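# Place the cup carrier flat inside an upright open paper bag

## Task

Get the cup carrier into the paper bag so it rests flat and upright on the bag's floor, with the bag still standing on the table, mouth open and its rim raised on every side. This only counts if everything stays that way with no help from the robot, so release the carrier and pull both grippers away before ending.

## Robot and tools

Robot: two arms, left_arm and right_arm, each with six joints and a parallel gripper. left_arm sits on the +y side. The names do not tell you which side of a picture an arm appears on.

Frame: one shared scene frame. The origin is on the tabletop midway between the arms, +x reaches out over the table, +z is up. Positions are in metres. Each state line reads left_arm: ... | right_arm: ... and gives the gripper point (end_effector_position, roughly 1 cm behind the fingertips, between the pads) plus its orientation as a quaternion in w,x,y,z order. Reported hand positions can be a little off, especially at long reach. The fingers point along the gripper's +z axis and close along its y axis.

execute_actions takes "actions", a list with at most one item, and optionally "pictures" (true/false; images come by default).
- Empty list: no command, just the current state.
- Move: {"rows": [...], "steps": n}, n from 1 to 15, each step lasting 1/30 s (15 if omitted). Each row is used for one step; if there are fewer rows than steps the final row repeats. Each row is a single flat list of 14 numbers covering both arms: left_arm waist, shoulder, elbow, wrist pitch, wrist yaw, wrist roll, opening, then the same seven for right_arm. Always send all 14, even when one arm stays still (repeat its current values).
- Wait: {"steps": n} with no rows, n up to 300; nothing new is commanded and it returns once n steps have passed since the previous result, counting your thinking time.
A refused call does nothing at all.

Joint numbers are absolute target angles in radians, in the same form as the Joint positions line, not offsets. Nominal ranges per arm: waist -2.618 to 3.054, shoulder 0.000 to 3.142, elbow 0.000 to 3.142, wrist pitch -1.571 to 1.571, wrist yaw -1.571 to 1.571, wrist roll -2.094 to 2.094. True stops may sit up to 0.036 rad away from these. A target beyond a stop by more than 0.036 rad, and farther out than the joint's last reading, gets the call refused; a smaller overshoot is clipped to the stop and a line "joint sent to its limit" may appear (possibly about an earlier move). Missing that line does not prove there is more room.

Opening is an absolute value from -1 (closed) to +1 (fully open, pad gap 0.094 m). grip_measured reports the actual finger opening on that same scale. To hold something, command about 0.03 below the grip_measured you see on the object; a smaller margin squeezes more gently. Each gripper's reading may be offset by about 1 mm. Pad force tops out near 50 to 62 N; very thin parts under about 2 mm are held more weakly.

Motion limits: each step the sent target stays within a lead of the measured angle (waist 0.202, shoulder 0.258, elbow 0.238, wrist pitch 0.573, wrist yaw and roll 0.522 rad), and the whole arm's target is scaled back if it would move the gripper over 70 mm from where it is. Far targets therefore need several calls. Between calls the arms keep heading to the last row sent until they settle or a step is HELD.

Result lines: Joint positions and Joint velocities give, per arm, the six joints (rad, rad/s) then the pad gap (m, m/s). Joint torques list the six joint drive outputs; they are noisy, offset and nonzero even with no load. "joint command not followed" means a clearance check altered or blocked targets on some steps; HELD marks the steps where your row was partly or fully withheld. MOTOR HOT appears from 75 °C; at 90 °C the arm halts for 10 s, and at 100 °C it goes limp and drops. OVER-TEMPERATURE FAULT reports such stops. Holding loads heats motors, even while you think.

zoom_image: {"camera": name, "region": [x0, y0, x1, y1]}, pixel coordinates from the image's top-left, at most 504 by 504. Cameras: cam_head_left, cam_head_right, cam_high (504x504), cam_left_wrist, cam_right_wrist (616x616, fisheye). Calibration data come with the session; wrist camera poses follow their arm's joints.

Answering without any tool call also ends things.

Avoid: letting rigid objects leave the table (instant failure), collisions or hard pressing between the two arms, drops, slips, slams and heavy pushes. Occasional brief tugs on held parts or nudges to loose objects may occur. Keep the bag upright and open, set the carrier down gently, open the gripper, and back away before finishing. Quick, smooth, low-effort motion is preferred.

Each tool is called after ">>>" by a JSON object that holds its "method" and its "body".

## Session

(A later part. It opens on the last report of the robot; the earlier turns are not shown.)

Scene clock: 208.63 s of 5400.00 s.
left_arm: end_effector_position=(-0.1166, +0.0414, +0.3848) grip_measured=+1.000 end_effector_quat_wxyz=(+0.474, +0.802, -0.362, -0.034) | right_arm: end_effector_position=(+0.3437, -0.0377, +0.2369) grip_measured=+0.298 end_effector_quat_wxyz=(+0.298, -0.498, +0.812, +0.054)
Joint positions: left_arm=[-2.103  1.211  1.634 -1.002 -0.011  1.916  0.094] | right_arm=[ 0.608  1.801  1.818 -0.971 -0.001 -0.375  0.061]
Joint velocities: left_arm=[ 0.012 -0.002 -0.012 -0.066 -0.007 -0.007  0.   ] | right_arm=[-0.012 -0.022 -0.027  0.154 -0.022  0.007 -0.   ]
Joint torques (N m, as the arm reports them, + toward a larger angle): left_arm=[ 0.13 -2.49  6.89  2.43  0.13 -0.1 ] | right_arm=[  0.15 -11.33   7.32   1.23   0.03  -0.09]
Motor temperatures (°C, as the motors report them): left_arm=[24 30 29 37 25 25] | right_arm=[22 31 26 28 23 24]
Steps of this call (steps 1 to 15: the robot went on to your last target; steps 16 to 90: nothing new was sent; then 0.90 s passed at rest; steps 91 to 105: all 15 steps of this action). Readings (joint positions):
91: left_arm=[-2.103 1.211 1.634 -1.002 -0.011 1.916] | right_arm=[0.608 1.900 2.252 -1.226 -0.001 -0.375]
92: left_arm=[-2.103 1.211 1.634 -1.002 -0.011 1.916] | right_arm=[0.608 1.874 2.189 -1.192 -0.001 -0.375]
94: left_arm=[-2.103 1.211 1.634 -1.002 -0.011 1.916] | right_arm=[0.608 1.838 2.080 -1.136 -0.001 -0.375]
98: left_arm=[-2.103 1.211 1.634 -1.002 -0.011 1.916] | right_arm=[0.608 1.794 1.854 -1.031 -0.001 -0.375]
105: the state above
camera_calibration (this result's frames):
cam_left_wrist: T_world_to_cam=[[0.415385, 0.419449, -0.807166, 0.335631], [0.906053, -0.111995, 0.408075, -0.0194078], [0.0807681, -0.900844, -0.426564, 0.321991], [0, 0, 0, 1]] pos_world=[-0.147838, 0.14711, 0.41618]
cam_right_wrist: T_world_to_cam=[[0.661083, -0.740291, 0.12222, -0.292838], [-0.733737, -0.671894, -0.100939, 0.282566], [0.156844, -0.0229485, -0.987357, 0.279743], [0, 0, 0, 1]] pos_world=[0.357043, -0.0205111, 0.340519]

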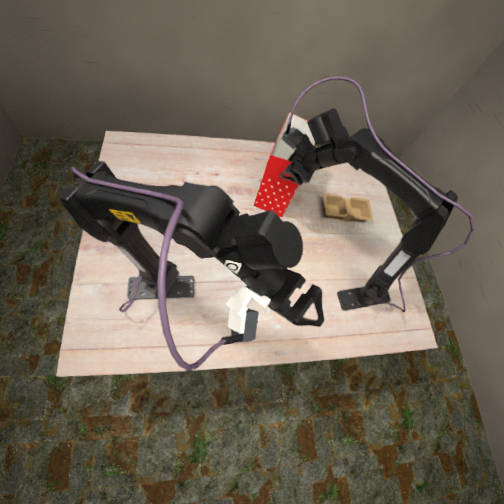

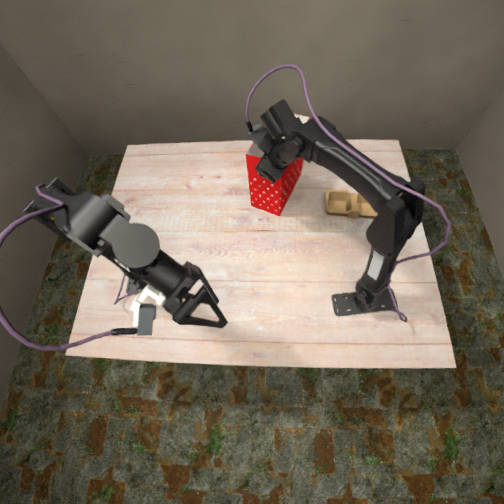

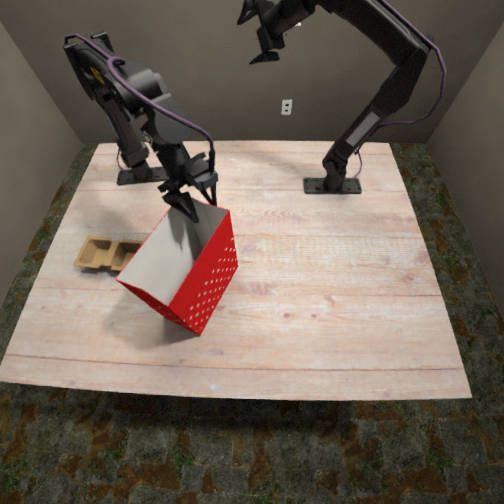

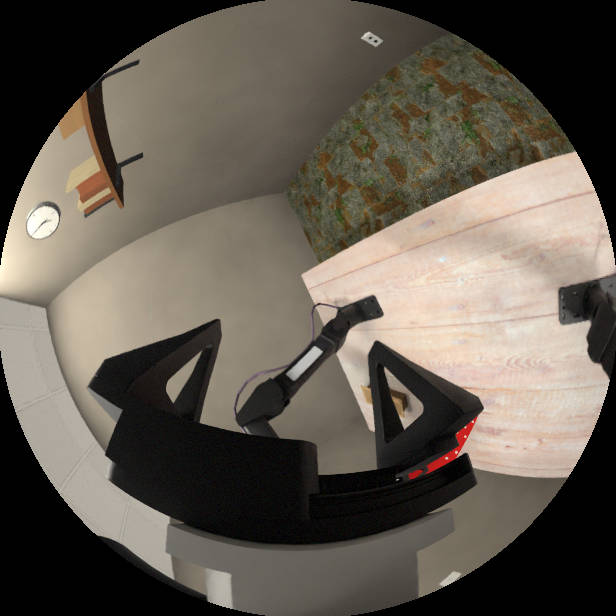

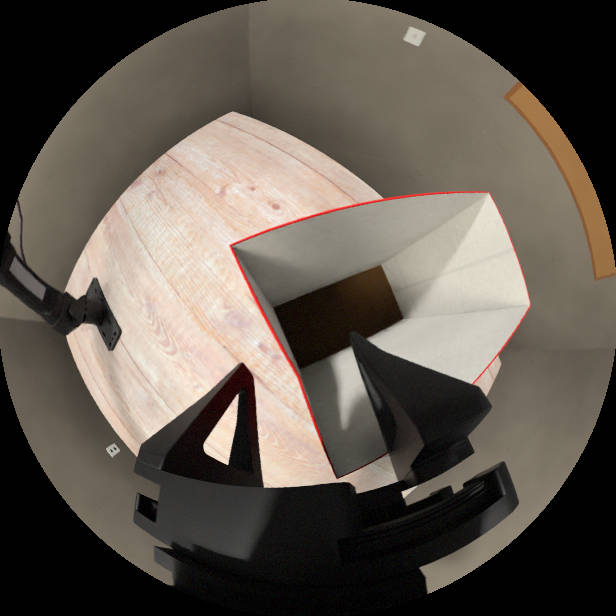

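>>> {"method": "execute_actions", "body": {"actions": [{"rows":[[-2.1,1.211,1.634,-1.0,0,1.9,1,0.61,1.78,1.84,-0.95,0,-0.38,-1]],"steps":15}], "pictures": false}}

>>> {"method": "execute_actions", "body": {"actions": [{"rows":[[-2.1,1.211,1.634,-1.0,0,1.9,1,0.61,1.78,1.86,-0.96,0,-0.38,-1],[-2.1,1.211,1.634,-1.0,0,1.9,1,0.61,1.76,1.84,-0.96,0,-0.36,-1],[-2.1,1.211,1.634,-1.0,0,1.9,1,0.61,1.74,1.81,-0.95,0,-0.33,-1],[-2.1,1.211,1.634,-1.0,0,1.9,1,0.61,1.72,1.79,-0.94,0,-0.3,-1],[-2.1,1.211,1.634,-1.0,0,1.9,1,0.61,1.7,1.76,-0.93,0,-0.27,-1],[-2.1,1.211,1.634,-1.0,0,1.9,1,0.61,1.68,1.73,-0.93,0,-0.24,-1],[-2.1,1.211,1.634,-1.0,0,1.9,1,0.61,1.66,1.71,-0.92,0,-0.2,-1],[-2.1,1.211,1.634,-1.0,0,1.9,1,0.61,1.64,1.68,-0.91,0,-0.16,-1],[-2.1,1.211,1.634,-1.0,0,1.9,1,0.61,1.62,1.65,-0.9,0,-0.12,-1],[-2.1,1.211,1.634,-1.0,0,1.9,1,0.61,1.6,1.63,-0.9,0,-0.08,-1],[-2.1,1.211,1.634,-1.0,0,1.9,1,0.61,1.58,1.6,-0.89,0,-0.04,-1],[-2.1,1.211,1.634,-1.0,0,1.9,1,0.61,1.58,1.6,-0.89,0,0,-1]],"steps":15}], "pictures": false}}

>>> {"method": "execute_actions", "body": {"actions": [{"steps":15}]}}

Scene clock: 225.30 s of 5400.00 s.
left_arm: end_effector_position=(-0.1166, +0.0414, +0.3848) grip_measured=+1.000 end_effector_quat_wxyz=(+0.474, +0.802, -0.362, -0.034) | right_arm: end_effector_position=(+0.3473, -0.0345, +0.2410) grip_measured=-0.977 end_effector_quat_wxyz=(+0.310, -0.496, +0.809, +0.056)
Joint positions: left_arm=[-2.103  1.211  1.634 -1.002 -0.011  1.916  0.094] | right_arm=[ 0.608  1.8    1.818 -0.947 -0.001 -0.375  0.001]
Joint velocities: left_arm=[-0.002 -0.002  0.002 -0.066 -0.022 -0.066  0.   ] | right_arm=[ 0.002 -0.002 -0.007 -0.095 -0.022 -0.007 -0.001]
Joint torques (N m, as the arm reports them, + toward a larger angle): left_arm=[ 0.14 -2.5   6.91  2.43  0.13 -0.11] | right_arm=[  0.   -11.36   8.87   1.18   0.02  -0.08]
Motor temperatures (°C, as the motors report them): left_arm=[24 30 30 37 25 25] | right_arm=[22 32 26 29 23 24]
Steps of this call (steps 1 to 30: the robot went on to your last target; steps 31 to 90: nothing new was sent; then 13.17 s passed at rest; steps 91 to 105: all 15 steps of this action). Readings (joint positions):
91: left_arm=[-2.103 1.211 1.634 -1.002 -0.011 1.916] | right_arm=[0.608 1.800 1.818 -0.947 -0.001 -0.375]
92: left_arm=[-2.103 1.211 1.634 -1.002 -0.011 1.916] | right_arm=[0.608 1.800 1.818 -0.947 -0.001 -0.375]
94: left_arm=[-2.103 1.211 1.634 -1.002 -0.011 1.916] | right_arm=[0.608 1.800 1.818 -0.947 -0.001 -0.375]
98: left_arm=[-2.103 1.211 1.634 -1.002 -0.011 1.916] | right_arm=[0.608 1.800 1.818 -0.947 -0.001 -0.375]
105: the state above

Scene clock: 225.80 s of 5400.00 s.
left_arm: end_effector_position=(-0.1166, +0.0414, +0.3848) grip_measured=+1.000 end_effector_quat_wxyz=(+0.474, +0.802, -0.362, -0.034) | right_arm: end_effector_position=(+0.3113, -0.0664, +0.2556) grip_measured=-0.977 end_effector_quat_wxyz=(+0.315, -0.370, +0.868, +0.106)
Joint positions: left_arm=[-2.103  1.211  1.634 -1.002 -0.011  1.916  0.094] | right_arm=[ 0.608  1.592  1.62  -0.922 -0.001 -0.08   0.001]
Joint velocities: left_arm=[ 0.007 -0.007 -0.012  0.007 -0.022 -0.007  0.   ] | right_arm=[-0.007  0.002 -0.046  0.007  0.051  0.432  0.   ]
Joint torques (N m, as the arm reports them, + toward a larger angle): left_arm=[ 0.15 -2.52  6.84  2.43  0.14 -0.1 ] | right_arm=[-0.06 -8.71  5.86  1.52  0.01  0.05]
Motor temperatures (°C, as the motors report them): left_arm=[24 30 30 37 25 25] | right_arm=[22 32 26 29 23 24]
Steps of this call (steps 1 to 15: all 15 steps of this action). Readings (joint positions):
1: left_arm=[-2.103 1.211 1.634 -1.002 -0.011 1.916] | right_arm=[0.608 1.800 1.818 -0.947 -0.001 -0.375]
2: left_arm=[-2.103 1.211 1.634 -1.002 -0.011 1.916] | right_arm=[0.608 1.799 1.818 -0.947 -0.001 -0.374]
4: left_arm=[-2.103 1.211 1.634 -1.002 -0.011 1.916] | right_arm=[0.608 1.786 1.813 -0.946 -0.001 -0.357]
8: left_arm=[-2.103 1.211 1.634 -1.002 -0.011 1.916] | right_arm=[0.608 1.700 1.734 -0.936 -0.001 -0.277]
15: the state above

Scene clock: 226.30 s of 5400.00 s.
left_arm: end_effector_position=(-0.1166, +0.0414, +0.3848) grip_measured=+1.000 end_effector_quat_wxyz=(+0.474, +0.802, -0.362, -0.034) | right_arm: end_effector_position=(+0.3123, -0.0655, +0.2548) grip_measured=-0.977 end_effector_quat_wxyz=(+0.313, -0.339, +0.879, +0.118)
Joint positions: left_arm=[-2.103  1.211  1.634 -1.002 -0.011  1.916  0.094] | right_arm=[ 0.608  1.592  1.614 -0.91  -0.001 -0.01   0.001]
Joint velocities: left_arm=[-0.007  0.002 -0.012  0.051  0.022  0.037  0.   ] | right_arm=[-0.002 -0.002  0.002  0.022  0.022  0.007 -0.001]
Joint torques (N m, as the arm reports them, + toward a larger angle): left_arm=[ 0.13 -2.53  6.87  2.42  0.14 -0.1 ] | right_arm=[ 0.05 -8.68  6.06  1.49  0.07  0.02]
Motor temperatures (°C, as the motors report them): left_arm=[24 30 30 37 25 25] | right_arm=[22 32 26 29 23 24]
Steps of this call (steps 1 to 15: the robot went on to your last target). Readings (joint positions):
1: left_arm=[-2.103 1.211 1.634 -1.002 -0.011 1.916] | right_arm=[0.608 1.592 1.619 -0.919 -0.001 -0.065]
2: left_arm=[-2.103 1.211 1.634 -1.002 -0.011 1.916] | right_arm=[0.608 1.592 1.616 -0.917 -0.001 -0.054]
4: left_arm=[-2.103 1.211 1.634 -1.002 -0.011 1.916] | right_arm=[0.608 1.592 1.614 -0.915 -0.001 -0.037]
8: left_arm=[-2.103 1.211 1.634 -1.002 -0.011 1.916] | right_arm=[0.608 1.592 1.614 -0.912 -0.001 -0.019]
15: the state above
camera_calibration (this result's frames):
cam_left_wrist: T_world_to_cam=[[0.415385, 0.419449, -0.807166, 0.335631], [0.906053, -0.111995, 0.408075, -0.0194078], [0.0807681, -0.900844, -0.426564, 0.321991], [0, 0, 0, 1]] pos_world=[-0.147838, 0.14711, 0.41618]
cam_right_wrist: T_world_to_cam=[[0.420429, -0.901337, -0.104074, -0.172595], [-0.90401, -0.406331, -0.132897, 0.321361], [0.0774964, 0.149957, -0.985651, 0.337356], [0, 0, 0, 1]] pos_world=[0.336933, -0.0755761, 0.357261]

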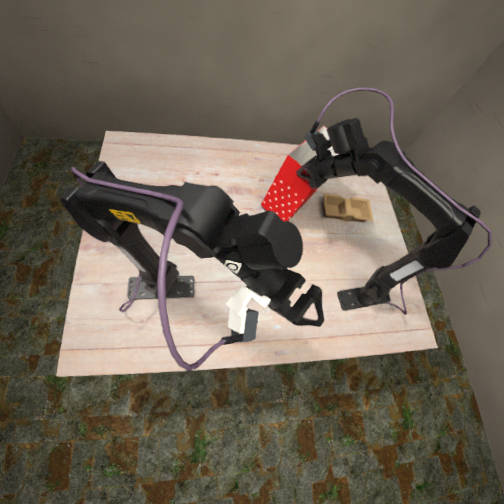

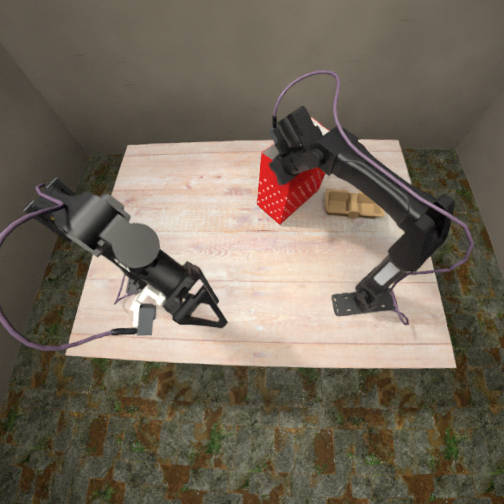

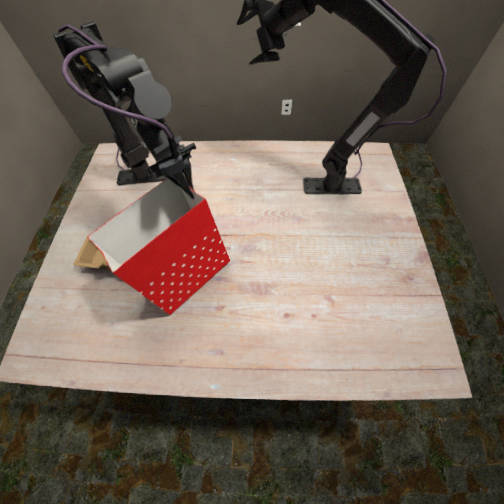

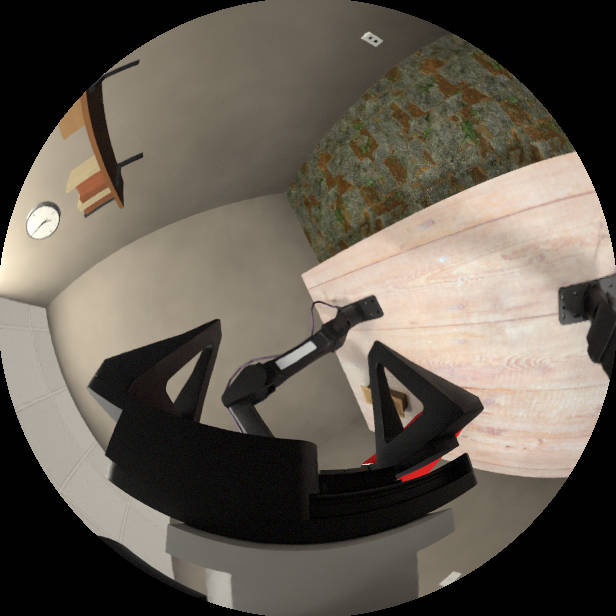

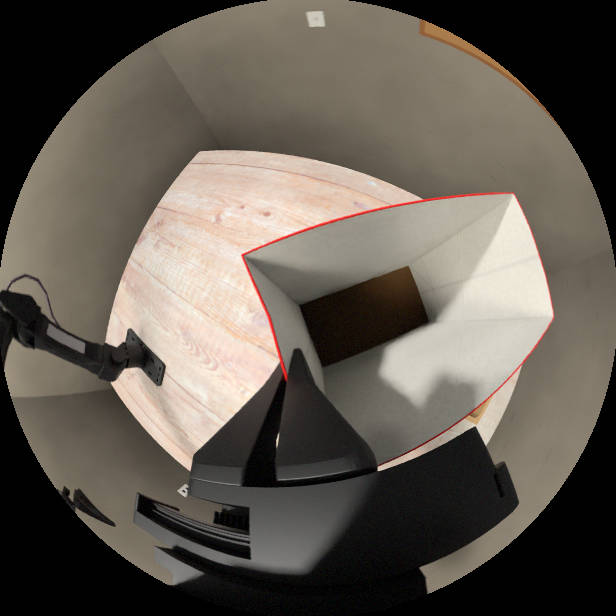

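>>> {"method": "execute_actions", "body": {"actions": [{"rows":[[-2.1,1.211,1.634,-1.0,0,1.9,1,0.61,1.59,1.58,-0.89,0,0,0],[-2.1,1.211,1.634,-1.0,0,1.9,1,0.61,1.59,1.58,-0.89,0,0,0],[-2.1,1.211,1.634,-1.0,0,1.9,1,0.61,1.59,1.58,-0.89,0,0,0],[-2.1,1.211,1.634,-1.0,0,1.9,1,0.61,1.59,1.58,-0.89,0,0,0],[-2.1,1.211,1.634,-1.0,0,1.9,1,0.61,1.62,1.8,-1.05,0,0,0],[-2.1,1.211,1.634,-1.0,0,1.9,1,0.61,1.62,1.8,-1.05,0,0,0],[-2.1,1.211,1.634,-1.0,0,1.9,1,0.61,1.7,2.15,-1.35,0,0,0]],"steps":15}], "pictures": false}}

>>> {"method": "execute_actions", "body": {"actions": [{"steps":15}]}}

Scene clock: 236.10 s of 5400.00 s.
left_arm: end_effector_position=(-0.1166, +0.0414, +0.3848) grip_measured=+1.000 end_effector_quat_wxyz=(+0.474, +0.802, -0.362, -0.034) | right_arm: end_effector_position=(+0.3064, -0.0708, +0.3564) grip_measured=-0.002 end_effector_quat_wxyz=(+0.341, -0.333, +0.869, +0.129)
Joint positions: left_arm=[-2.103  1.211  1.634 -1.002 -0.011  1.916  0.094] | right_arm=[ 0.608  1.694  2.131 -1.261 -0.001 -0.007  0.047]
Joint velocities: left_arm=[-0.007  0.007 -0.002 -0.095 -0.037 -0.022  0.   ] | right_arm=[ 0.007 -0.212  0.178 -0.33  -0.051 -0.007  0.002]
Joint torques (N m, as the arm reports them, + toward a larger angle): left_arm=[ 0.14 -2.52  6.86  2.43  0.13 -0.09] | right_arm=[ 0.15 -5.67  6.8   1.05  0.    0.02]
Motor temperatures (°C, as the motors report them): left_arm=[24 30 30 37 25 25] | right_arm=[22 32 26 29 23 24]
Steps of this call (steps 1 to 15: the robot went on to your last target; steps 16 to 90: nothing new was sent; then 6.30 s passed at rest; steps 91 to 105: all 15 steps of this action). Readings (joint positions):
91: left_arm=[-2.103 1.211 1.634 -1.002 -0.011 1.916] | right_arm=[0.608 1.592 1.611 -0.907 -0.001 -0.007]
92: left_arm=[-2.103 1.211 1.634 -1.002 -0.011 1.916] | right_arm=[0.608 1.592 1.607 -0.905 -0.001 -0.007]
94: left_arm=[-2.103 1.211 1.634 -1.002 -0.011 1.916] | right_arm=[0.608 1.592 1.598 -0.904 -0.001 -0.007]
98: left_arm=[-2.103 1.211 1.634 -1.002 -0.011 1.916] | right_arm=[0.608 1.675 1.824 -1.103 -0.001 -0.007]
105: the state above

Scene clock: 236.60 s of 5400.00 s.
left_arm: end_effector_position=(-0.1166, +0.0414, +0.3848) grip_measured=+1.000 end_effector_quat_wxyz=(+0.474, +0.802, -0.362, -0.034) | right_arm: end_effector_position=(+0.2969, -0.0792, +0.3443) grip_measured=-0.002 end_effector_quat_wxyz=(+0.309, -0.338, +0.881, +0.117)
Joint positions: left_arm=[-2.103  1.211  1.634 -1.002 -0.011  1.916  0.094] | right_arm=[ 0.608  1.699  2.136 -1.334 -0.001 -0.007  0.047]
Joint velocities: left_arm=[ 0.002  0.002 -0.017 -0.007  0.007  0.051  0.   ] | right_arm=[-0.012 -0.022 -0.007 -0.037  0.022 -0.037  0.001]
Joint torques (N m, as the arm reports them, + toward a larger angle): left_arm=[ 0.14 -2.52  6.89  2.44  0.13 -0.1 ] | right_arm=[ 0.11 -7.17  7.06  1.16  0.03  0.  ]
Motor temperatures (°C, as the motors report them): left_arm=[24 30 30 37 25 25] | right_arm=[22 31 26 29 23 24]
Steps of this call (steps 1 to 15: the robot went on to your last target). Readings (joint positions):
1: left_arm=[-2.103 1.211 1.634 -1.002 -0.011 1.916] | right_arm=[0.608 1.690 2.135 -1.272 -0.001 -0.007]
2: left_arm=[-2.103 1.211 1.634 -1.002 -0.011 1.916] | right_arm=[0.608 1.688 2.136 -1.283 -0.001 -0.007]
4: left_arm=[-2.103 1.211 1.634 -1.002 -0.011 1.916] | right_arm=[0.608 1.691 2.136 -1.303 -0.001 -0.007]
8: left_arm=[-2.103 1.211 1.634 -1.002 -0.011 1.916] | right_arm=[0.608 1.698 2.136 -1.325 -0.001 -0.007]
15: the state above
camera_calibration (this result's frames):
cam_left_wrist: T_world_to_cam=[[0.415385, 0.419449, -0.807166, 0.335631], [0.906053, -0.111995, 0.408075, -0.0194078], [0.0807681, -0.900844, -0.426564, 0.321991], [0, 0, 0, 1]] pos_world=[-0.147838, 0.14711, 0.41618]
cam_right_wrist: T_world_to_cam=[[0.417244, -0.902842, -0.103841, -0.168383], [-0.90605, -0.404388, -0.124673, 0.311648], [0.0705681, 0.146104, -0.986749, 0.430976], [0, 0, 0, 1]] pos_world=[0.322212, -0.0889637, 0.446634]

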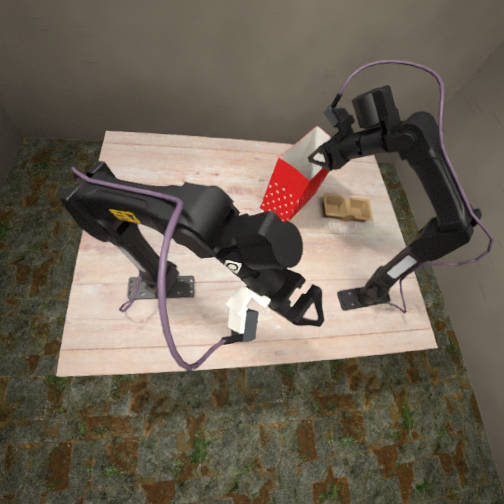

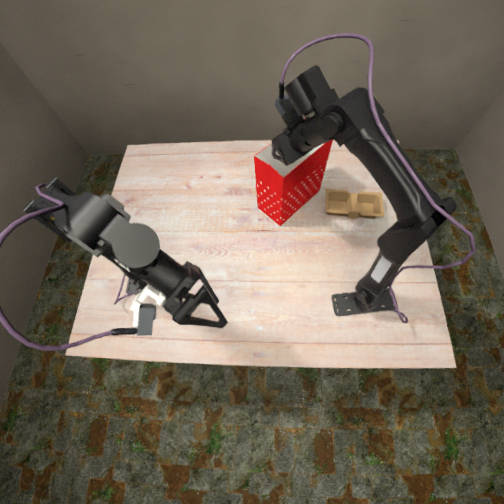

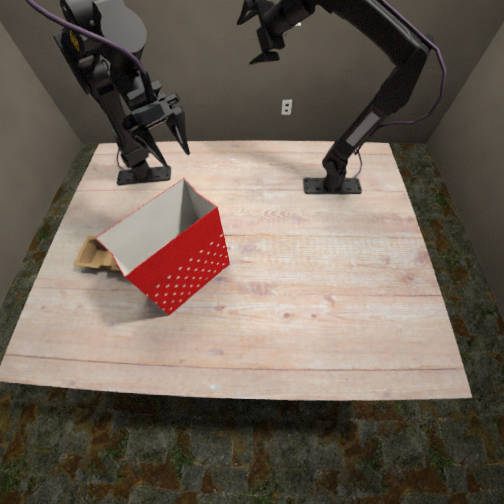

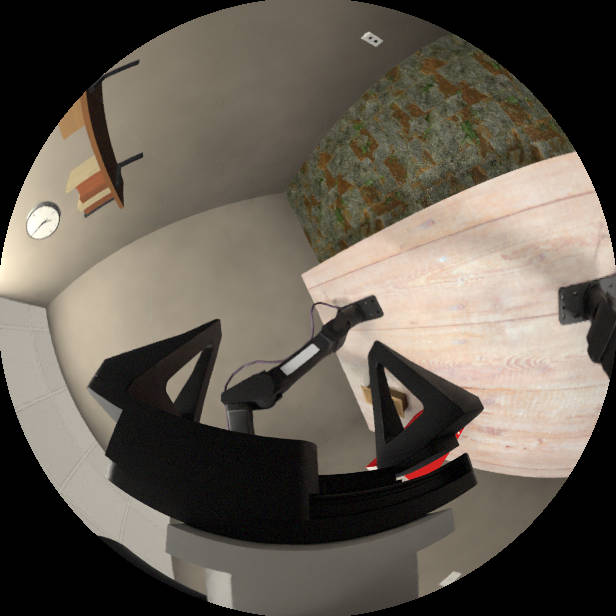

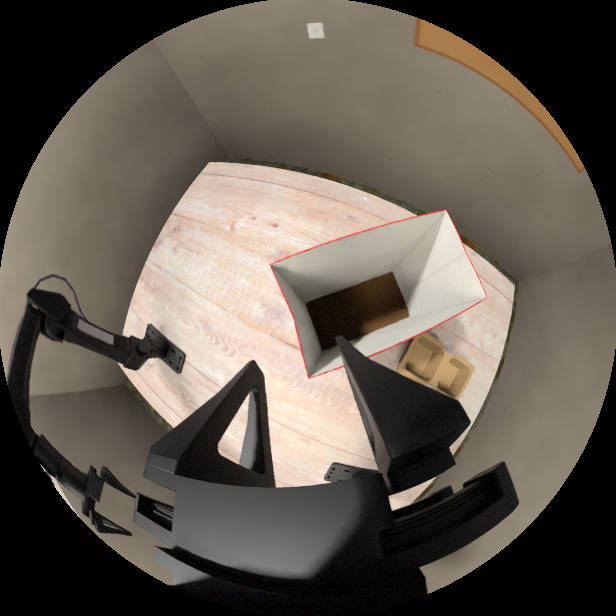

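>>> {"method": "execute_actions", "body": {"actions": [{"rows":[[-2.1,1.211,1.634,-1.0,0,1.9,1,0.4,1.45,2.1,-1.4,0,0,0],[-2.1,1.211,1.634,-1.0,0,1.9,1,0.4,1.45,2.1,-1.4,0,0,0],[-2.1,1.211,1.634,-1.0,0,1.9,1,0.4,1.45,2.1,-1.4,0,0,0],[-2.1,1.211,1.634,-1.0,0,1.9,1,0.4,1.45,2.1,-1.4,0,0,0],[-2.1,1.211,1.634,-1.0,0,1.9,1,-0.14,1.45,2.1,-1.4,0,0,0]],"steps":15}], "pictures": false}}

>>> {"method": "execute_actions", "body": {"actions": [{"rows":[[-2.1,1.211,1.634,-1.0,0,1.9,1,-0.14,1.45,1.6,-1.05,0,0,0],[-2.1,1.211,1.634,-1.0,0,1.9,1,-0.14,1.45,1.6,-1.05,0,0,0],[-2.1,1.211,1.634,-1.0,0,1.9,1,-0.14,1.45,1.6,-1.05,0,0,0],[-2.1,1.211,1.634,-1.0,0,1.9,1,-0.14,1.45,1.6,-1.05,0,0,0],[-2.1,1.211,1.634,-1.0,0,1.9,1,-0.14,1.48,1.2,-0.62,0,0,0],[-2.1,1.211,1.634,-1.0,0,1.9,1,-0.14,1.48,1.2,-0.62,0,0,0],[-2.1,1.211,1.634,-1.0,0,1.9,1,-0.14,1.48,1.2,-0.62,0,0,0],[-2.1,1.211,1.634,-1.0,0,1.9,1,-0.14,1.5,0.9,-0.3,0,0,0]],"steps":15}], "pictures": false}}

>>> {"method": "execute_actions", "body": {"actions": [{"steps":15}]}}

Scene clock: 254.60 s of 5400.00 s.
left_arm: end_effector_position=(-0.1166, +0.0414, +0.3848) grip_measured=+1.000 end_effector_quat_wxyz=(+0.474, +0.802, -0.362, -0.034) | right_arm: end_effector_position=(+0.3262, -0.3583, +0.4137) grip_measured=-0.002 end_effector_quat_wxyz=(+0.413, +0.012, +0.911, -0.012)
Joint positions: left_arm=[-2.103  1.211  1.634 -1.002 -0.011  1.916  0.094] | right_arm=[-0.141  1.446  2.101 -1.374  0.015 -0.004  0.047]
Joint velocities: left_arm=[-0.022  0.012  0.002  0.007  0.037 -0.037  0.   ] | right_arm=[-0.051  0.046 -0.007 -0.066 -0.081  0.007 -0.001]
Joint torques (N m, as the arm reports them, + toward a larger angle): left_arm=[ 0.11 -2.52  6.88  2.43  0.14 -0.11] | right_arm=[ 0.42 -3.89  5.37  1.34 -0.14  0.01]
Motor temperatures (°C, as the motors report them): left_arm=[24 30 30 38 25 25] | right_arm=[22 30 26 29 23 24]
Steps of this call (steps 1 to 15: the robot went on to your last target; steps 16 to 90: nothing new was sent; then 14.50 s passed at rest; steps 91 to 105: all 15 steps of this action). Readings (joint positions):
91: left_arm=[-2.103 1.211 1.634 -1.002 -0.011 1.916] | right_arm=[0.595 1.685 2.128 -1.334 -0.010 -0.007]
92: left_arm=[-2.103 1.211 1.634 -1.002 -0.011 1.916] | right_arm=[0.568 1.665 2.114 -1.338 -0.016 -0.007]
94: left_arm=[-2.103 1.211 1.634 -1.002 -0.011 1.916] | right_arm=[0.490 1.607 2.101 -1.352 -0.014 -0.007]
98: left_arm=[-2.103 1.211 1.634 -1.002 -0.011 1.916] | right_arm=[0.234 1.481 2.101 -1.359 -0.014 -0.007]
105: the state above

Scene clock: 255.10 s of 5400.00 s.
left_arm: end_effector_position=(-0.1166, +0.0414, +0.3848) grip_measured=+1.000 end_effector_quat_wxyz=(+0.474, +0.802, -0.362, -0.034) | right_arm: end_effector_position=(+0.3837, -0.3583, +0.1017) grip_measured=-0.002 end_effector_quat_wxyz=(+0.302, +0.010, +0.953, -0.007)
Joint positions: left_arm=[-2.103  1.211  1.634 -1.002 -0.011  1.916  0.094] | right_arm=[-0.141  1.519  0.968 -0.407  0.006 -0.004  0.047]
Joint velocities: left_arm=[ 0.002  0.007 -0.017  0.051 -0.007  0.037  0.   ] | right_arm=[-0.007  0.115 -1.79   0.022 -0.066 -0.007  0.   ]
Joint torques (N m, as the arm reports them, + toward a larger angle): left_arm=[ 0.14 -2.52  6.89  2.42  0.14 -0.1 ] | right_arm=[ 0.22 -8.88 10.37  2.17 -0.05  0.06]
Motor temperatures (°C, as the motors report them): left_arm=[24 30 30 38 25 25] | right_arm=[22 30 26 29 23 24]
Steps of this call (steps 1 to 15: all 15 steps of this action). Readings (joint positions):
1: left_arm=[-2.103 1.211 1.634 -1.002 -0.011 1.916] | right_arm=[-0.141 1.434 2.052 -1.320 0.013 -0.004]
2: left_arm=[-2.103 1.211 1.634 -1.002 -0.011 1.916] | right_arm=[-0.141 1.417 1.982 -1.252 0.012 -0.004]
4: left_arm=[-2.103 1.211 1.634 -1.002 -0.011 1.916] | right_arm=[-0.141 1.412 1.847 -1.169 0.010 -0.004]
8: left_arm=[-2.103 1.211 1.634 -1.002 -0.011 1.916] | right_arm=[-0.141 1.461 1.547 -0.835 0.008 -0.004]
15: the state above

Scene clock: 255.60 s of 5400.00 s.
left_arm: end_effector_position=(-0.1166, +0.0414, +0.3848) grip_measured=+1.000 end_effector_quat_wxyz=(+0.474, +0.802, -0.362, -0.034) | right_arm: end_effector_position=(+0.3734, -0.3579, +0.0780) grip_measured=-0.002 end_effector_quat_wxyz=(+0.297, +0.010, +0.955, -0.007)
Joint positions: left_arm=[-2.103  1.211  1.634 -1.002 -0.011  1.916  0.094] | right_arm=[-0.141  1.519  0.873 -0.322  0.005 -0.004  0.047]
Joint velocities: left_arm=[ 0.002 -0.012 -0.017 -0.051  0.051 -0.022  0.   ] | right_arm=[ 0.012  0.027 -0.002  0.066  0.037  0.066 -0.001]
Joint torques (N m, as the arm reports them, + toward a larger angle): left_arm=[ 0.16 -2.53  6.88  2.43  0.13 -0.09] | right_arm=[ 0.02 -8.15  8.99  1.33 -0.04  0.03]
Motor temperatures (°C, as the motors report them): left_arm=[24 30 30 38 25 25] | right_arm=[22 30 26 29 23 24]
Steps of this call (steps 1 to 15: the robot went on to your last target). Readings (joint positions):
1: left_arm=[-2.103 1.211 1.634 -1.002 -0.011 1.916] | right_arm=[-0.141 1.524 0.918 -0.409 0.006 -0.004]
2: left_arm=[-2.103 1.211 1.634 -1.002 -0.011 1.916] | right_arm=[-0.141 1.529 0.888 -0.411 0.005 -0.004]
4: left_arm=[-2.103 1.211 1.634 -1.002 -0.011 1.916] | right_arm=[-0.141 1.531 0.873 -0.410 0.005 -0.004]
8: left_arm=[-2.103 1.211 1.634 -1.002 -0.011 1.916] | right_arm=[-0.141 1.521 0.873 -0.350 0.005 -0.004]
15: the state above
camera_calibration (this result's frames):
cam_left_wrist: T_world_to_cam=[[0.415385, 0.419449, -0.807166, 0.335631], [0.906053, -0.111995, 0.408075, -0.0194078], [0.0807681, -0.900844, -0.426564, 0.321991], [0, 0, 0, 1]] pos_world=[-0.147838, 0.14711, 0.41618]
cam_right_wrist: T_world_to_cam=[[-0.321249, -0.94365, -0.0795217, -0.220323], [-0.943483, 0.326152, -0.0588584, 0.505344], [0.0814778, 0.0561192, -0.995094, 0.167932], [0, 0, 0, 1]] pos_world=[0.392323, -0.382151, 0.179332]

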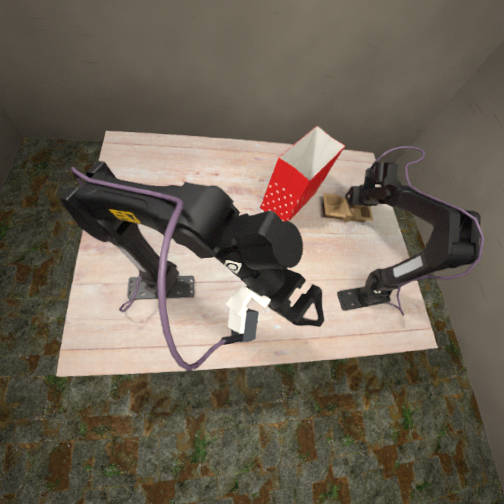

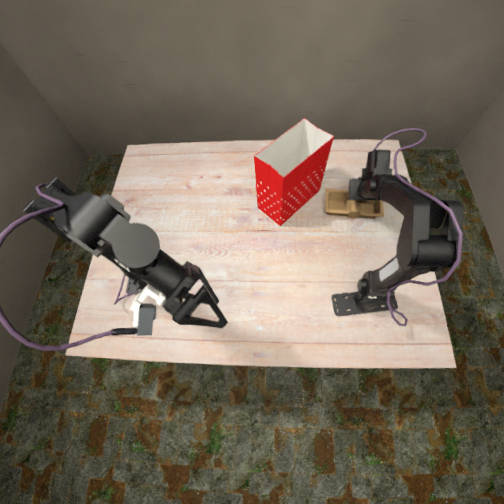

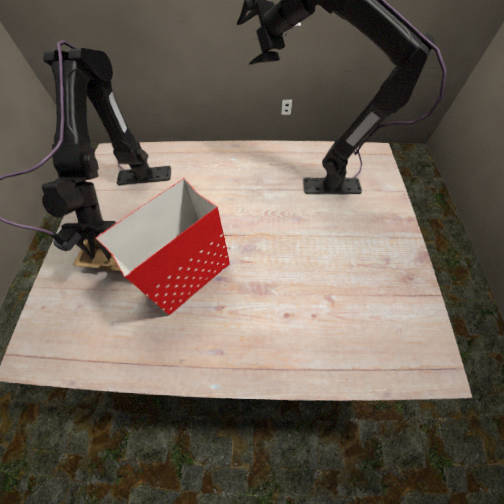

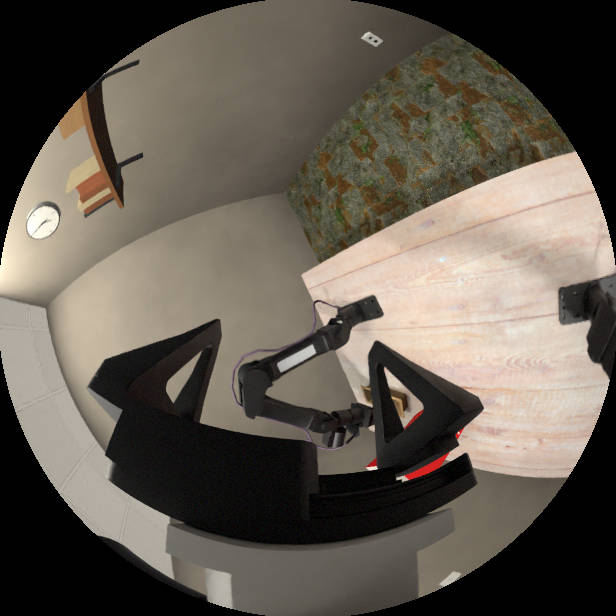

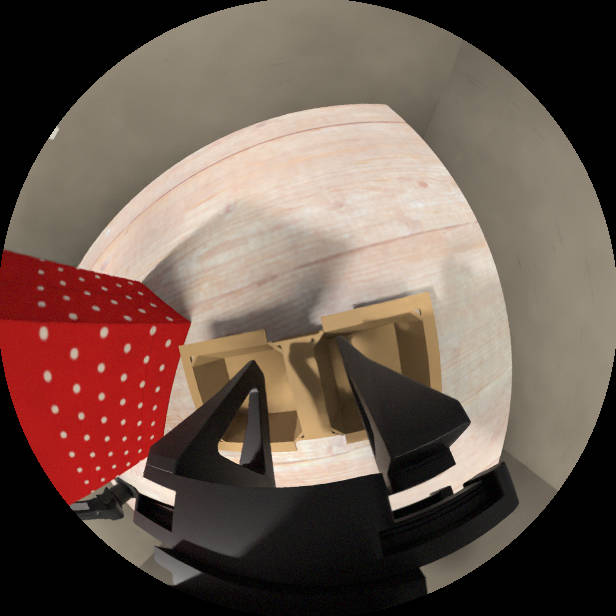

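>>> {"method": "execute_actions", "body": {"actions": [{"rows":[[-2.1,1.211,1.634,-1.0,0,1.9,1,-0.135,1.53,0.81,-0.19,0,0,0],[-2.1,1.211,1.634,-1.0,0,1.9,1,-0.135,1.53,0.81,-0.19,0,0,0],[-2.1,1.211,1.634,-1.0,0,1.9,1,-0.135,1.53,0.81,-0.19,0,0,0],[-2.1,1.211,1.634,-1.0,0,1.9,1,-0.135,1.55,0.745,-0.08,0,0,0]],"steps":15}], "pictures": false}}

>>> {"method": "execute_actions", "body": {"actions": [{"rows":[[-2.1,1.211,1.634,-1.0,0,1.9,1,-0.135,1.55,0.745,-0.08,0,0,-1]],"steps":15}], "pictures": false}}

>>> {"method": "execute_actions", "body": {"actions": [{"rows":[[-2.1,1.211,1.634,-1.0,0,1.9,1,-0.14,1.52,0.82,-0.19,0,0,-1],[-2.1,1.211,1.634,-1.0,0,1.9,1,-0.14,1.52,0.82,-0.19,0,0,-1],[-2.1,1.211,1.634,-1.0,0,1.9,1,-0.17,1.48,0.92,-0.33,0,0,-1],[-2.1,1.211,1.634,-1.0,0,1.9,1,-0.17,1.48,0.92,-0.33,0,0,-1],[-2.1,1.211,1.634,-1.0,0,1.9,1,-0.22,1.45,1.05,-0.5,0,0,-1],[-2.1,1.211,1.634,-1.0,0,1.9,1,-0.22,1.45,1.05,-0.5,0,0,-1],[-2.1,1.211,1.634,-1.0,0,1.9,1,-0.25,1.43,1.2,-0.67,0,0,-1],[-2.1,1.211,1.634,-1.0,0,1.9,1,-0.25,1.43,1.2,-0.67,0,0,-1],[-2.1,1.211,1.634,-1.0,0,1.9,1,-0.25,1.42,1.35,-0.83,0,0,-1],[-2.1,1.211,1.634,-1.0,0,1.9,1,-0.25,1.42,1.35,-0.83,0,0,-1],[-2.1,1.211,1.634,-1.0,0,1.9,1,-0.25,1.42,1.5,-0.98,0,0,-1],[-2.1,1.211,1.634,-1.0,0,1.9,1,-0.25,1.42,1.5,-0.98,0,0,-1],[-2.1,1.211,1.634,-1.0,0,1.9,1,-0.25,1.43,1.65,-1.12,0,0,-1]],"steps":15}]}}

Scene clock: 273.30 s of 5400.00 s.
left_arm: end_effector_position=(-0.1166, +0.0414, +0.3848) grip_measured=+1.000 end_effector_quat_wxyz=(+0.474, +0.802, -0.362, -0.034) | right_arm: end_effector_position=(+0.3749, -0.3579, +0.0515) grip_measured=-0.002 end_effector_quat_wxyz=(+0.323, +0.010, +0.946, -0.007)
Joint positions: left_arm=[-2.103  1.211  1.634 -1.002 -0.011  1.916  0.094] | right_arm=[-0.141  1.553  0.751 -0.112  0.005 -0.004  0.047]
Joint velocities: left_arm=[ 0.002 -0.002 -0.017  0.037  0.007 -0.051  0.   ] | right_arm=[ 0.002 -0.022  0.007  0.051 -0.051 -0.037 -0.001]
Joint torques (N m, as the arm reports them, + toward a larger angle): left_arm=[ 0.15 -2.52  6.87  2.43  0.14 -0.11] | right_arm=[ 0.44 -6.73  5.97  1.39 -0.04  0.02]
Motor temperatures (°C, as the motors report them): left_arm=[24 30 30 38 25 25] | right_arm=[22 31 27 29 23 24]
Steps of this call (steps 1 to 15: the robot went on to your last target; steps 16 to 90: nothing new was sent; then 14.20 s passed at rest; steps 91 to 105: all 15 steps of this action). Readings (joint positions):
91: left_arm=[-2.103 1.211 1.634 -1.002 -0.011 1.916] | right_arm=[-0.141 1.519 0.864 -0.297 0.005 -0.004]
92: left_arm=[-2.103 1.211 1.634 -1.002 -0.011 1.916] | right_arm=[-0.141 1.519 0.853 -0.272 0.005 -0.004]
94: left_arm=[-2.103 1.211 1.634 -1.002 -0.011 1.916] | right_arm=[-0.141 1.524 0.822 -0.225 0.005 -0.004]
98: left_arm=[-2.103 1.211 1.634 -1.002 -0.011 1.916] | right_arm=[-0.141 1.547 0.759 -0.154 0.005 -0.004]
105: the state above

Scene clock: 273.80 s of 5400.00 s.
left_arm: end_effector_position=(-0.1166, +0.0414, +0.3848) grip_measured=+1.000 end_effector_quat_wxyz=(+0.474, +0.802, -0.362, -0.034) | right_arm: end_effector_position=(+0.3775, -0.3579, +0.0535) grip_measured=-0.602 end_effector_quat_wxyz=(+0.329, +0.010, +0.944, -0.007)
Joint positions: left_arm=[-2.103  1.211  1.634 -1.002 -0.011  1.916  0.094] | right_arm=[-0.141  1.553  0.751 -0.099  0.005 -0.004  0.019]
Joint velocities: left_arm=[-0.017  0.007  0.002  0.007  0.051  0.007  0.   ] | right_arm=[ 0.002  0.007 -0.017  0.007  0.037  0.007  0.001]
Joint torques (N m, as the arm reports them, + toward a larger angle): left_arm=[ 0.14 -2.52  6.87  2.43  0.13 -0.1 ] | right_arm=[ 0.46 -6.9   6.04  1.4  -0.03 -0.02]
Motor temperatures (°C, as the motors report them): left_arm=[24 30 30 38 25 25] | right_arm=[22 31 27 29 23 24]
Steps of this call (steps 1 to 15: all 15 steps of this action). Readings (joint positions):
1: left_arm=[-2.103 1.211 1.634 -1.002 -0.011 1.916] | right_arm=[-0.141 1.553 0.751 -0.108 0.005 -0.004]
2: left_arm=[-2.103 1.211 1.634 -1.002 -0.011 1.916] | right_arm=[-0.141 1.553 0.751 -0.105 0.004 -0.004]
4: left_arm=[-2.103 1.211 1.634 -1.002 -0.011 1.916] | right_arm=[-0.141 1.553 0.751 -0.100 0.005 -0.004]
8: left_arm=[-2.103 1.211 1.634 -1.002 -0.011 1.916] | right_arm=[-0.141 1.553 0.751 -0.099 0.005 -0.004]
15: the state above

Scene clock: 274.30 s of 5400.00 s.
left_arm: end_effector_position=(-0.1166, +0.0414, +0.3848) grip_measured=+1.000 end_effector_quat_wxyz=(+0.474, +0.802, -0.362, -0.034) | right_arm: end_effector_position=(+0.3956, -0.4014, +0.2998) grip_measured=-0.602 end_effector_quat_wxyz=(+0.396, +0.059, +0.916, -0.027)
Joint positions: left_arm=[-2.103  1.211  1.634 -1.002 -0.011  1.916  0.094] | right_arm=[-0.249  1.448  1.57  -0.876  0.001 -0.004  0.019]
Joint velocities: left_arm=[ 0.002 -0.012 -0.007 -0.007  0.007 -0.037  0.   ] | right_arm=[-0.002 -0.247  1.56  -0.857 -0.066 -0.007 -0.002]
Joint torques (N m, as the arm reports them, + toward a larger angle): left_arm=[ 0.17 -2.52  6.85  2.43  0.14 -0.09] | right_arm=[-0.14 -6.57  5.76  0.45  0.01  0.02]
Motor temperatures (°C, as the motors report them): left_arm=[24 30 30 38 25 25] | right_arm=[22 31 27 29 23 24]
Steps of this call (steps 1 to 15: all 15 steps of this action). Readings (joint positions):
1: left_arm=[-2.103 1.211 1.634 -1.002 -0.011 1.916] | right_arm=[-0.141 1.553 0.758 -0.113 0.005 -0.004]
2: left_arm=[-2.103 1.211 1.634 -1.002 -0.011 1.916] | right_arm=[-0.141 1.551 0.766 -0.131 0.005 -0.004]
4: left_arm=[-2.103 1.211 1.634 -1.002 -0.011 1.916] | right_arm=[-0.148 1.539 0.820 -0.220 0.002 -0.004]
8: left_arm=[-2.103 1.211 1.634 -1.002 -0.011 1.916] | right_arm=[-0.213 1.492 1.037 -0.441 -0.003 -0.004]
15: the state above
camera_calibration (this result's frames):
cam_left_wrist: T_world_to_cam=[[0.415385, 0.419449, -0.807166, 0.335631], [0.906053, -0.111995, 0.408075, -0.0194078], [0.0807681, -0.900844, -0.426564, 0.321991], [0, 0, 0, 1]] pos_world=[-0.147838, 0.14711, 0.41618]
cam_right_wrist: T_world_to_cam=[[-0.395132, -0.907308, -0.143747, -0.173547], [-0.870077, 0.419836, -0.258272, 0.621962], [0.294682, 0.0230189, -0.955318, 0.279712], [0, 0, 0, 1]] pos_world=[0.390154, -0.425022, 0.402902]

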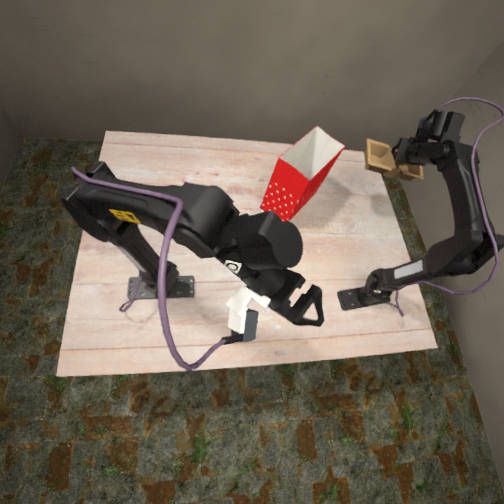

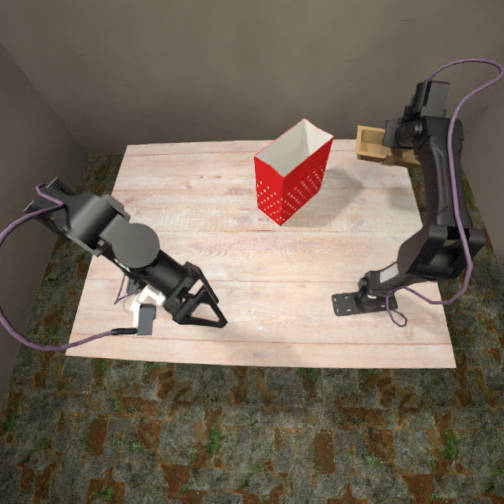

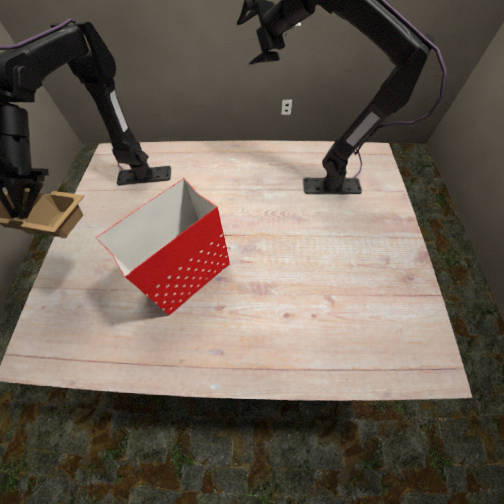

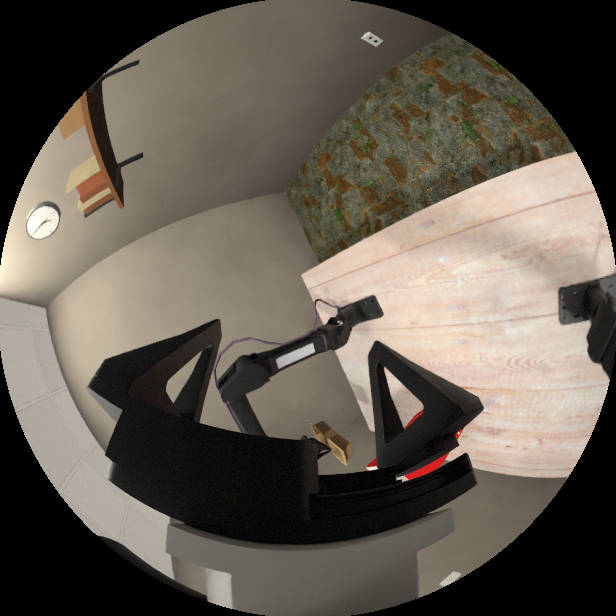

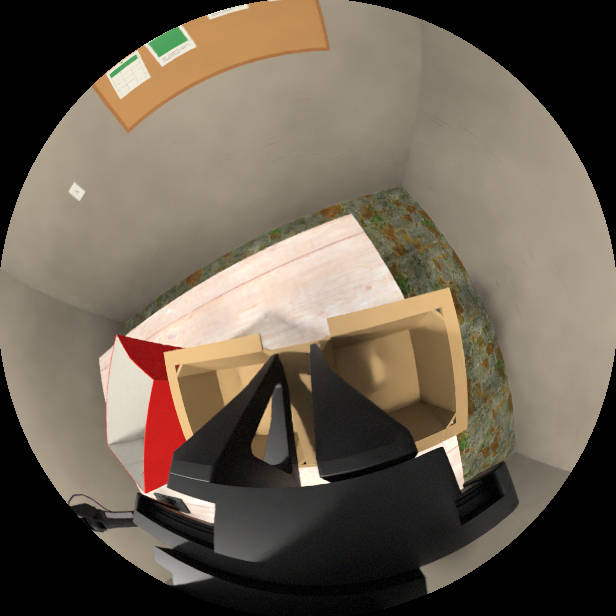

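>>> {"method": "execute_actions", "body": {"actions": []}}

Scene clock: 285.43 s of 5400.00 s.
left_arm: end_effector_position=(-0.1166, +0.0414, +0.3848) grip_measured=+1.000 end_effector_quat_wxyz=(+0.474, +0.802, -0.362, -0.034) | right_arm: end_effector_position=(+0.3567, -0.3962, +0.2972) grip_measured=-0.602 end_effector_quat_wxyz=(+0.331, +0.060, +0.941, -0.023)
Joint positions: left_arm=[-2.103  1.211  1.634 -1.002 -0.011  1.916  0.094] | right_arm=[-0.249  1.431  1.646 -1.109  0.001 -0.004  0.019]
Joint velocities: left_arm=[-0.002  0.012 -0.007  0.022  0.007 -0.081  0.   ] | right_arm=[-0.007  0.007 -0.017  0.066  0.081  0.037  0.   ]
Joint torques (N m, as the arm reports them, + toward a larger angle): left_arm=[ 0.17 -2.52  6.86  2.43  0.13 -0.11] | right_arm=[-0.06 -5.55  6.88  1.17  0.01  0.05]
Motor temperatures (°C, as the motors report them): left_arm=[24 30 30 38 25 25] | right_arm=[22 30 27 29 23 24]
Steps of this call (steps 1 to 30: the robot went on to your last target; steps 31 to 90: nothing new was sent; then 8.13 s passed at rest). Readings (joint positions):
1: left_arm=[-2.103 1.211 1.634 -1.002 -0.011 1.916] | right_arm=[-0.249 1.438 1.611 -0.902 0.001 -0.004]
2: left_arm=[-2.103 1.211 1.634 -1.002 -0.011 1.916] | right_arm=[-0.249 1.426 1.633 -0.926 0.001 -0.004]
4: left_arm=[-2.103 1.211 1.634 -1.002 -0.011 1.916] | right_arm=[-0.249 1.410 1.646 -0.973 0.001 -0.004]
8: left_arm=[-2.103 1.211 1.634 -1.002 -0.011 1.916] | right_arm=[-0.249 1.423 1.646 -1.058 0.001 -0.004]
90: the state above
All arms were judged still, so your last target was given up. Only a new action makes them travel on or press farther. Fingers that are still opening or closing keep moving.
camera_calibration (this result's frames):
cam_left_wrist: T_world_to_cam=[[0.415385, 0.419449, -0.807166, 0.335631], [0.906053, -0.111995, 0.408075, -0.0194078], [0.0807681, -0.900844, -0.426564, 0.321991], [0, 0, 0, 1]] pos_world=[-0.147838, 0.14711, 0.41618]
cam_right_wrist: T_world_to_cam=[[-0.412377, -0.905014, -0.104381, -0.189247], [-0.8969, 0.423405, -0.127665, 0.557405], [0.159734, 0.0409733, -0.986309, 0.352994], [0, 0, 0, 1]] pos_world=[0.36551, -0.421743, 0.399569]

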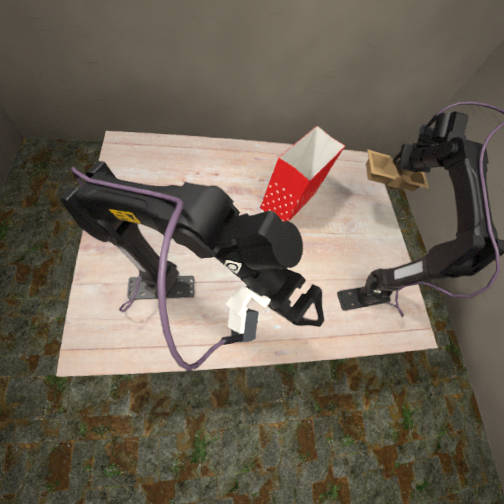

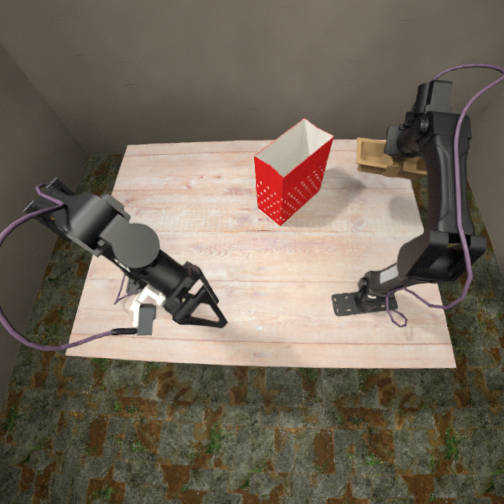

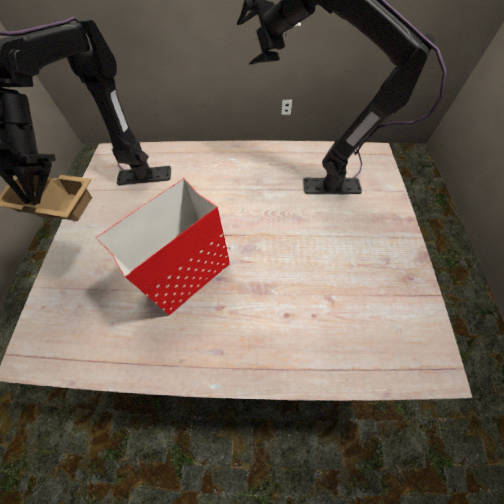

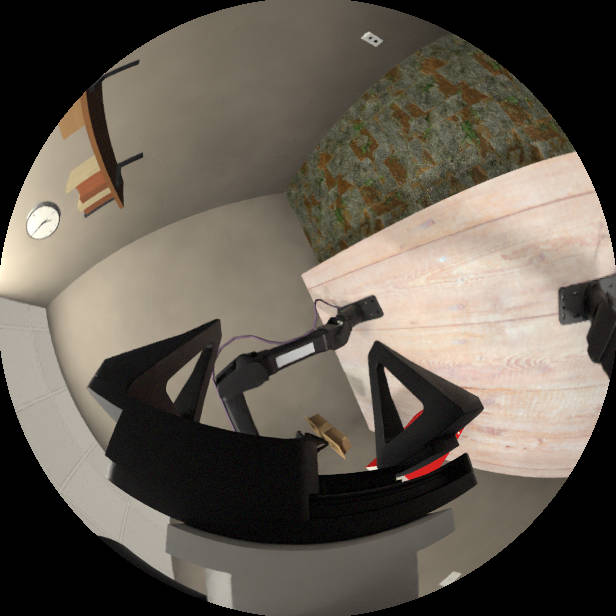

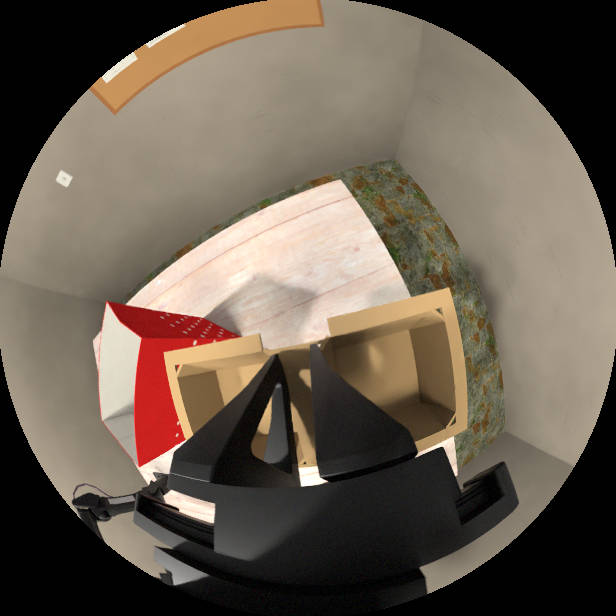

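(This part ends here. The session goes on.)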